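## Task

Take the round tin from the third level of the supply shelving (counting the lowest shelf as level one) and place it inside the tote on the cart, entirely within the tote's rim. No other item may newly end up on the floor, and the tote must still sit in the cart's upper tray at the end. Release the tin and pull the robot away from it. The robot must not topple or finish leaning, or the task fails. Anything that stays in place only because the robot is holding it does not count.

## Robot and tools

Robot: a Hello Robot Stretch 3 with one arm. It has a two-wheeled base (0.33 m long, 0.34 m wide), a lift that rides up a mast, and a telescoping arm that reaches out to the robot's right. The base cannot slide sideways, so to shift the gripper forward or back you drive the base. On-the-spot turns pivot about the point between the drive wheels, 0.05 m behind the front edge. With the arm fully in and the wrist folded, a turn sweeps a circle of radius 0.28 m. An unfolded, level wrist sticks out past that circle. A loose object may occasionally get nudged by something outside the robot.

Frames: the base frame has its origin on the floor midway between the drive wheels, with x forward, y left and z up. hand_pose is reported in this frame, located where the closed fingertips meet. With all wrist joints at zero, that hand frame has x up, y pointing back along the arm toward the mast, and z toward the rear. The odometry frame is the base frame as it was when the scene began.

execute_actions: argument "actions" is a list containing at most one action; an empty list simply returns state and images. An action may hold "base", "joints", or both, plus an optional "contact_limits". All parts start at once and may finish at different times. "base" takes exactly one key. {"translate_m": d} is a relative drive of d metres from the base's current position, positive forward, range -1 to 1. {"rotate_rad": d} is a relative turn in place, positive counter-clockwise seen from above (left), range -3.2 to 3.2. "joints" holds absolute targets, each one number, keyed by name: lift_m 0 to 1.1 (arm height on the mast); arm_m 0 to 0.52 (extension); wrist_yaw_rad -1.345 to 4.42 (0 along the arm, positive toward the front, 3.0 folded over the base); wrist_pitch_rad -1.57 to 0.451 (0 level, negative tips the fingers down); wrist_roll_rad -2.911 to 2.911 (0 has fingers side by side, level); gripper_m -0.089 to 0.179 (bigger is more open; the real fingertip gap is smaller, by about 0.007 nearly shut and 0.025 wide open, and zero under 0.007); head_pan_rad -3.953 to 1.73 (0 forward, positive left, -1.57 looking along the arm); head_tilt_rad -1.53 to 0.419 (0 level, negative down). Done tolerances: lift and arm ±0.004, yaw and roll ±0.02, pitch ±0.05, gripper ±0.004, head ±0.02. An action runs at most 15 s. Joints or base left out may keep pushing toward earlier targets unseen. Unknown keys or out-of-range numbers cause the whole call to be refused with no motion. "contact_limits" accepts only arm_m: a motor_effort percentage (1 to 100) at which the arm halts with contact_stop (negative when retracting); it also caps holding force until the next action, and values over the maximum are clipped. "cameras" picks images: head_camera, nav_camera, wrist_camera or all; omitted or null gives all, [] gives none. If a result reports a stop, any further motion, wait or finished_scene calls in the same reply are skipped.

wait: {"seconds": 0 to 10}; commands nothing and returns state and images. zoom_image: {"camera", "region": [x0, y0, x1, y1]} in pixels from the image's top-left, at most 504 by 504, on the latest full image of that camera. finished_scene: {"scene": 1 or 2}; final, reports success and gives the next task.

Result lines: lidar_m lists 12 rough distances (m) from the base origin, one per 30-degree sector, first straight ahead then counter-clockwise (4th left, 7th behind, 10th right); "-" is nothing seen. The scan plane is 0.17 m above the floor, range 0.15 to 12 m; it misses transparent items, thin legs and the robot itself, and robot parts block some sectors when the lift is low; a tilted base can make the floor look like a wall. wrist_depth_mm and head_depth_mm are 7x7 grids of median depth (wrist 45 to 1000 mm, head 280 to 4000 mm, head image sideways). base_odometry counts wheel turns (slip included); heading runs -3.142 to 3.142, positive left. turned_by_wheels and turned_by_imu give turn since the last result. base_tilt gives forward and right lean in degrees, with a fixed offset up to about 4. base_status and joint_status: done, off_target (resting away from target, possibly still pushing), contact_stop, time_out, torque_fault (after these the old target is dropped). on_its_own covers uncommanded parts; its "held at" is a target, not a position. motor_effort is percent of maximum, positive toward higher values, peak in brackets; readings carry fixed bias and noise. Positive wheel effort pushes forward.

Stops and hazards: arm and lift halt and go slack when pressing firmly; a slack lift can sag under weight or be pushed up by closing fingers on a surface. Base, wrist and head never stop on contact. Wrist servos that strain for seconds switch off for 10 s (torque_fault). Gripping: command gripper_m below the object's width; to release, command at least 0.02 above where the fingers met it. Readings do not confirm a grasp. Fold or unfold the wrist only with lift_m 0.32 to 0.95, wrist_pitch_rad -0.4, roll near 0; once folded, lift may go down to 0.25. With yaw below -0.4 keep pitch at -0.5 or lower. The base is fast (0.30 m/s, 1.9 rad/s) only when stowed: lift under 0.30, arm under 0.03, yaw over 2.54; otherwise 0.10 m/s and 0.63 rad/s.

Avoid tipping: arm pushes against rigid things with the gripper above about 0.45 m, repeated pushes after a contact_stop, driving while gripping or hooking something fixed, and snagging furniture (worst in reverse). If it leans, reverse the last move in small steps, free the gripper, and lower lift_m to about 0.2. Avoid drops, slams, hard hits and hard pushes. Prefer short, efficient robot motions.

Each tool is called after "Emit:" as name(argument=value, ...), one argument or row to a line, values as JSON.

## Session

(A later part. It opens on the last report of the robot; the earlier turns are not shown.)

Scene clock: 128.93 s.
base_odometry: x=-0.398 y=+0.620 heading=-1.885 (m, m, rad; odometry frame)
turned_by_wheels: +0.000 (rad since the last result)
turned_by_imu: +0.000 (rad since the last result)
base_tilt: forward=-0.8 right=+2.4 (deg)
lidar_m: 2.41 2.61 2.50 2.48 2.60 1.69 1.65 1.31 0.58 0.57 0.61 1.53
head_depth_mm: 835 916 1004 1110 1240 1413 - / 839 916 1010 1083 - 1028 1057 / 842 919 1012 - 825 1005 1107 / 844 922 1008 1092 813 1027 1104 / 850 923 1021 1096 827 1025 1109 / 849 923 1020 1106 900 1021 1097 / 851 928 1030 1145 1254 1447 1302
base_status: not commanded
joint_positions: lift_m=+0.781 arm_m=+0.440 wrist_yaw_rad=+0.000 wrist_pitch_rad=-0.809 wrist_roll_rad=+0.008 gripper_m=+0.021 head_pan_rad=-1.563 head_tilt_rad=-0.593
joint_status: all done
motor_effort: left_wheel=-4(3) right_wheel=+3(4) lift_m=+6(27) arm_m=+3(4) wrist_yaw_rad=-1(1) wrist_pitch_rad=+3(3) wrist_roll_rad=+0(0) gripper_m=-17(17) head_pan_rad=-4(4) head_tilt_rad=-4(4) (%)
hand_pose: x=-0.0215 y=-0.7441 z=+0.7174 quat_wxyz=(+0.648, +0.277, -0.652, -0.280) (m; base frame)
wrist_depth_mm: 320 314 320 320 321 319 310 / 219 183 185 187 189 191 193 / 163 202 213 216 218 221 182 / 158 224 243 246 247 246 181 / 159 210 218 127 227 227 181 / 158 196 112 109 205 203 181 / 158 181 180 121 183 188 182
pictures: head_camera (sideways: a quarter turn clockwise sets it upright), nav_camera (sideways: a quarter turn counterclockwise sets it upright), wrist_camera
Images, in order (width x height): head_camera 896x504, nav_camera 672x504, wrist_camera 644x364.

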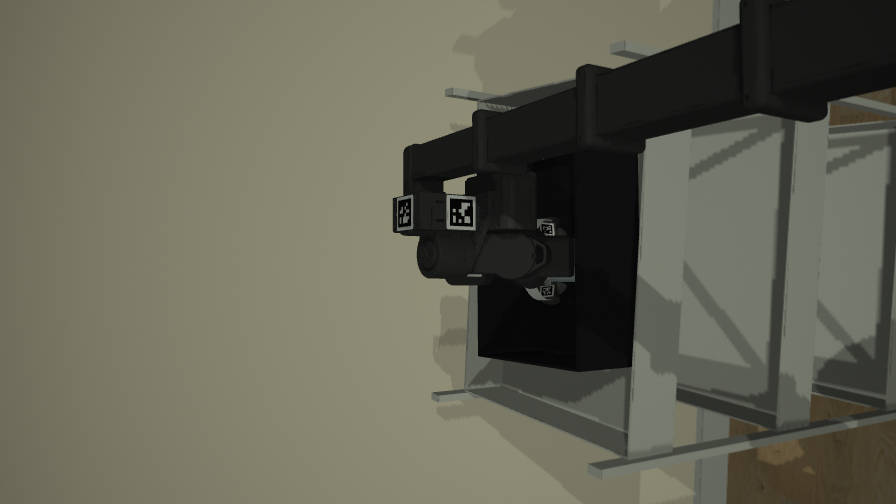

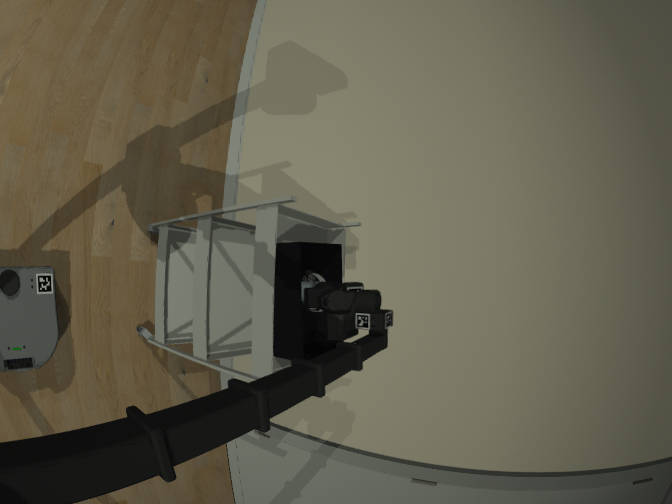

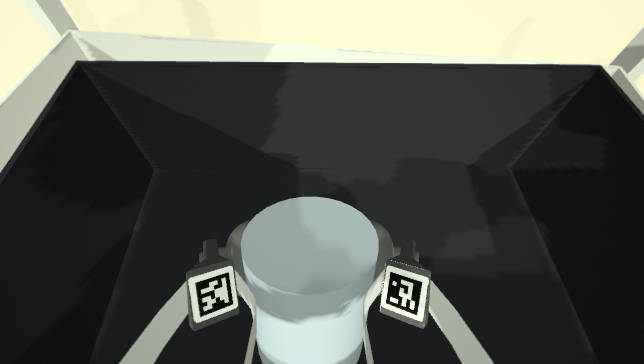

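Emit:
execute_actions(
  actions=[
    {"joints":{"arm_m":0.465,"lift_m":0.765}},
  ],
  cameras=[],
)

Emit:
execute_actions(
  actions=[
    {"joints":{"gripper_m":0.14}},
  ],
  cameras=[],
)

Emit:
execute_actions(
  actions=[
    {"joints":{"lift_m":0.93}},
  ],
  cameras=[],
)

Emit:
execute_actions(
  actions=[
    {"joints":{"arm_m":0.12}},
  ],
  cameras=["wrist_camera"],
)

Scene clock: 138.23 s.
base_odometry: x=-0.398 y=+0.620 heading=-1.885 (m, m, rad; odometry frame)
turned_by_wheels: +0.000 (rad since the last result)
turned_by_imu: +0.000 (rad since the last result)
base_tilt: forward=-0.7 right=+2.5 (deg)
lidar_m: 2.41 2.61 2.50 2.49 2.60 1.68 1.65 1.30 0.58 0.57 0.61 1.53
head_depth_mm: 837 918 1004 1120 1228 1402 - / 837 915 1007 1089 980 - 1010 / 842 915 1014 - 823 1000 1105 / 845 917 1017 1070 814 1028 1107 / 845 926 1021 1101 830 1026 1100 / 851 926 1023 1109 902 1024 1100 / 856 928 1031 1149 1260 1439 1309
base_status: not commanded
joint_positions: lift_m=+0.766 arm_m=+0.465 wrist_yaw_rad=+0.000 wrist_pitch_rad=-0.805 wrist_roll_rad=+0.008 gripper_m=+0.021 head_pan_rad=-1.563 head_tilt_rad=-0.593
joint_status: all done
motor_effort: left_wheel=-4(4) right_wheel=+3(3) lift_m=+5(7) arm_m=+4(5) wrist_yaw_rad=-1(1) wrist_pitch_rad=+1(3) wrist_roll_rad=+0(0) gripper_m=-16(17) head_pan_rad=-4(4) head_tilt_rad=-4(5) (%)
hand_pose: x=-0.0215 y=-0.7697 z=+0.7031 quat_wxyz=(+0.648, +0.276, -0.653, -0.279) (m; base frame)
wrist_depth_mm: 222 300 297 299 296 290 291 / 157 157 159 160 162 164 166 / 158 176 178 180 182 184 172 / 158 209 217 217 221 224 181 / 158 199 202 126 209 209 180 / 158 183 112 108 191 189 181 / 157 168 167 121 172 174 172
pictures: none
No camera images: the call's "cameras" was empty. Leave "cameras" out to get every camera's image.

Scene clock: 139.93 s.
base_odometry: x=-0.398 y=+0.620 heading=-1.885 (m, m, rad; odometry frame)
turned_by_wheels: +0.000 (rad since the last result)
turned_by_imu: +0.000 (rad since the last result)
base_tilt: forward=-0.8 right=+2.4 (deg)
lidar_m: 2.42 2.62 2.50 2.49 2.60 1.68 1.65 1.30 0.58 0.57 0.61 1.53
head_depth_mm: 836 912 999 1117 1226 1398 - / 840 912 1009 1090 978 - 1017 / 841 921 1008 - 821 1006 1109 / 843 923 1008 1073 813 1026 1106 / 845 930 1017 1095 829 1021 1100 / 847 929 1016 1102 905 1021 1101 / 855 930 1025 1142 1265 1436 1307
base_status: not commanded
joint_positions: lift_m=+0.766 arm_m=+0.465 wrist_yaw_rad=+0.000 wrist_pitch_rad=-0.806 wrist_roll_rad=+0.008 gripper_m=+0.140 head_pan_rad=-1.563 head_tilt_rad=-0.593
joint_status: all done
motor_effort: left_wheel=-3(3) right_wheel=+3(4) lift_m=+6(6) arm_m=+4(4) wrist_yaw_rad=-1(0) wrist_pitch_rad=+2(2) wrist_roll_rad=+0(0) gripper_m=+0(83) head_pan_rad=-4(4) head_tilt_rad=-5(5) (%)
hand_pose: x=-0.0215 y=-0.7696 z=+0.7028 quat_wxyz=(+0.648, +0.277, -0.653, -0.279) (m; base frame)
wrist_depth_mm: 223 297 297 300 298 294 290 / 150 153 159 162 162 164 166 / 159 176 178 180 183 185 174 / 158 208 217 216 222 224 180 / 158 199 204 130 208 211 181 / 153 - 182 117 186 192 183 / - 167 168 149 172 170 171
pictures: none
No camera images: the call's "cameras" was empty. Leave "cameras" out to get every camera's image.

Scene clock: 142.27 s.
base_odometry: x=-0.398 y=+0.620 heading=-1.885 (m, m, rad; odometry frame)
turned_by_wheels: +0.000 (rad since the last result)
turned_by_imu: +0.000 (rad since the last result)
base_tilt: forward=-0.8 right=+2.3 (deg)
lidar_m: 2.41 2.61 2.50 2.48 2.60 1.68 1.65 1.30 0.58 0.57 0.61 1.53
head_depth_mm: 839 913 995 - - 1437 1327 / 838 917 - 1076 884 821 1072 / 844 907 - 1091 839 1003 1103 / 843 918 - 1108 833 1022 1107 / 844 926 1020 1086 826 1023 1101 / 851 925 1022 1098 900 1024 1100 / 851 925 1028 1138 1266 1426 1306
base_status: not commanded
joint_positions: lift_m=+0.929 arm_m=+0.465 wrist_yaw_rad=+0.000 wrist_pitch_rad=-0.807 wrist_roll_rad=+0.008 gripper_m=+0.140 head_pan_rad=-1.563 head_tilt_rad=-0.593
joint_status: all done
motor_effort: left_wheel=-3(3) right_wheel=+3(2) lift_m=+29(30) arm_m=+4(4) wrist_yaw_rad=-1(1) wrist_pitch_rad=+2(2) wrist_roll_rad=+0(0) gripper_m=+0(1) head_pan_rad=-4(4) head_tilt_rad=-4(5) (%)
hand_pose: x=-0.0215 y=-0.7695 z=+0.8663 quat_wxyz=(+0.648, +0.277, -0.653, -0.279) (m; base frame)
wrist_depth_mm: 311 307 304 298 295 293 288 / 367 361 354 354 344 338 331 / 441 421 427 422 414 399 397 / 561 404 400 393 470 452 485 / 757 347 314 322 326 346 610 / 956 - 347 345 343 314 862 / 871 287 318 265 319 287 918
pictures: none
No camera images: the call's "cameras" was empty. Leave "cameras" out to get every camera's image.

Scene clock: 146.00 s.
base_odometry: x=-0.398 y=+0.620 heading=-1.885 (m, m, rad; odometry frame)
turned_by_wheels: +0.000 (rad since the last result)
turned_by_imu: +0.000 (rad since the last result)
base_tilt: forward=-0.8 right=+2.2 (deg)
lidar_m: 2.42 2.61 2.51 2.49 2.60 1.68 1.65 1.30 0.58 0.57 0.61 1.53
head_depth_mm: 834 912 1002 1079 - 1446 1314 / 839 914 1004 1077 - - 1065 / 841 919 1010 1091 - - 1105 / 843 921 1017 1115 - - 1112 / 848 926 1017 1102 829 1038 1099 / 848 927 1017 1102 906 1028 1115 / 851 926 1030 1139 1258 1436 1307
base_status: not commanded
joint_positions: lift_m=+0.929 arm_m=+0.120 wrist_yaw_rad=+0.000 wrist_pitch_rad=-0.807 wrist_roll_rad=+0.008 gripper_m=+0.140 head_pan_rad=-1.563 head_tilt_rad=-0.593
joint_status: all done
motor_effort: left_wheel=-3(3) right_wheel=+3(3) lift_m=+28(29) arm_m=-3(5) wrist_yaw_rad=-2(0) wrist_pitch_rad=+2(2) wrist_roll_rad=+0(0) gripper_m=+0(0) head_pan_rad=-4(5) head_tilt_rad=-4(4) (%)
hand_pose: x=-0.0215 y=-0.4251 z=+0.8662 quat_wxyz=(+0.648, +0.277, -0.652, -0.279) (m; base frame)
wrist_depth_mm: 673 686 550 498 546 626 623 / 779 753 524 522 529 739 706 / 946 446 412 407 414 842 860 / - 416 404 394 398 905 - / - - 658 663 684 - - / 976 - 956 898 873 - - / 896 904 950 902 916 926 927
pictures: wrist_camera
Images, in order (width x height): wrist_camera 644x364.

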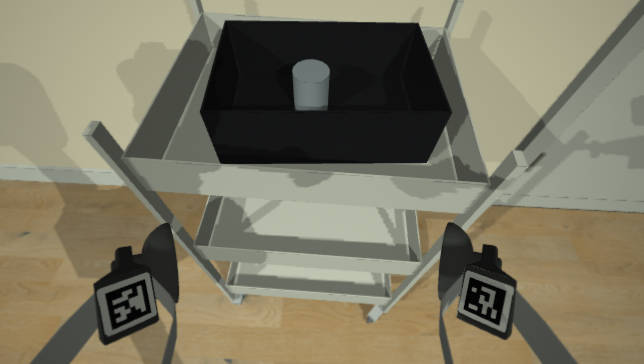

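Emit:
finished_scene(
  scene=2,
)

The scene is finished: the task was done.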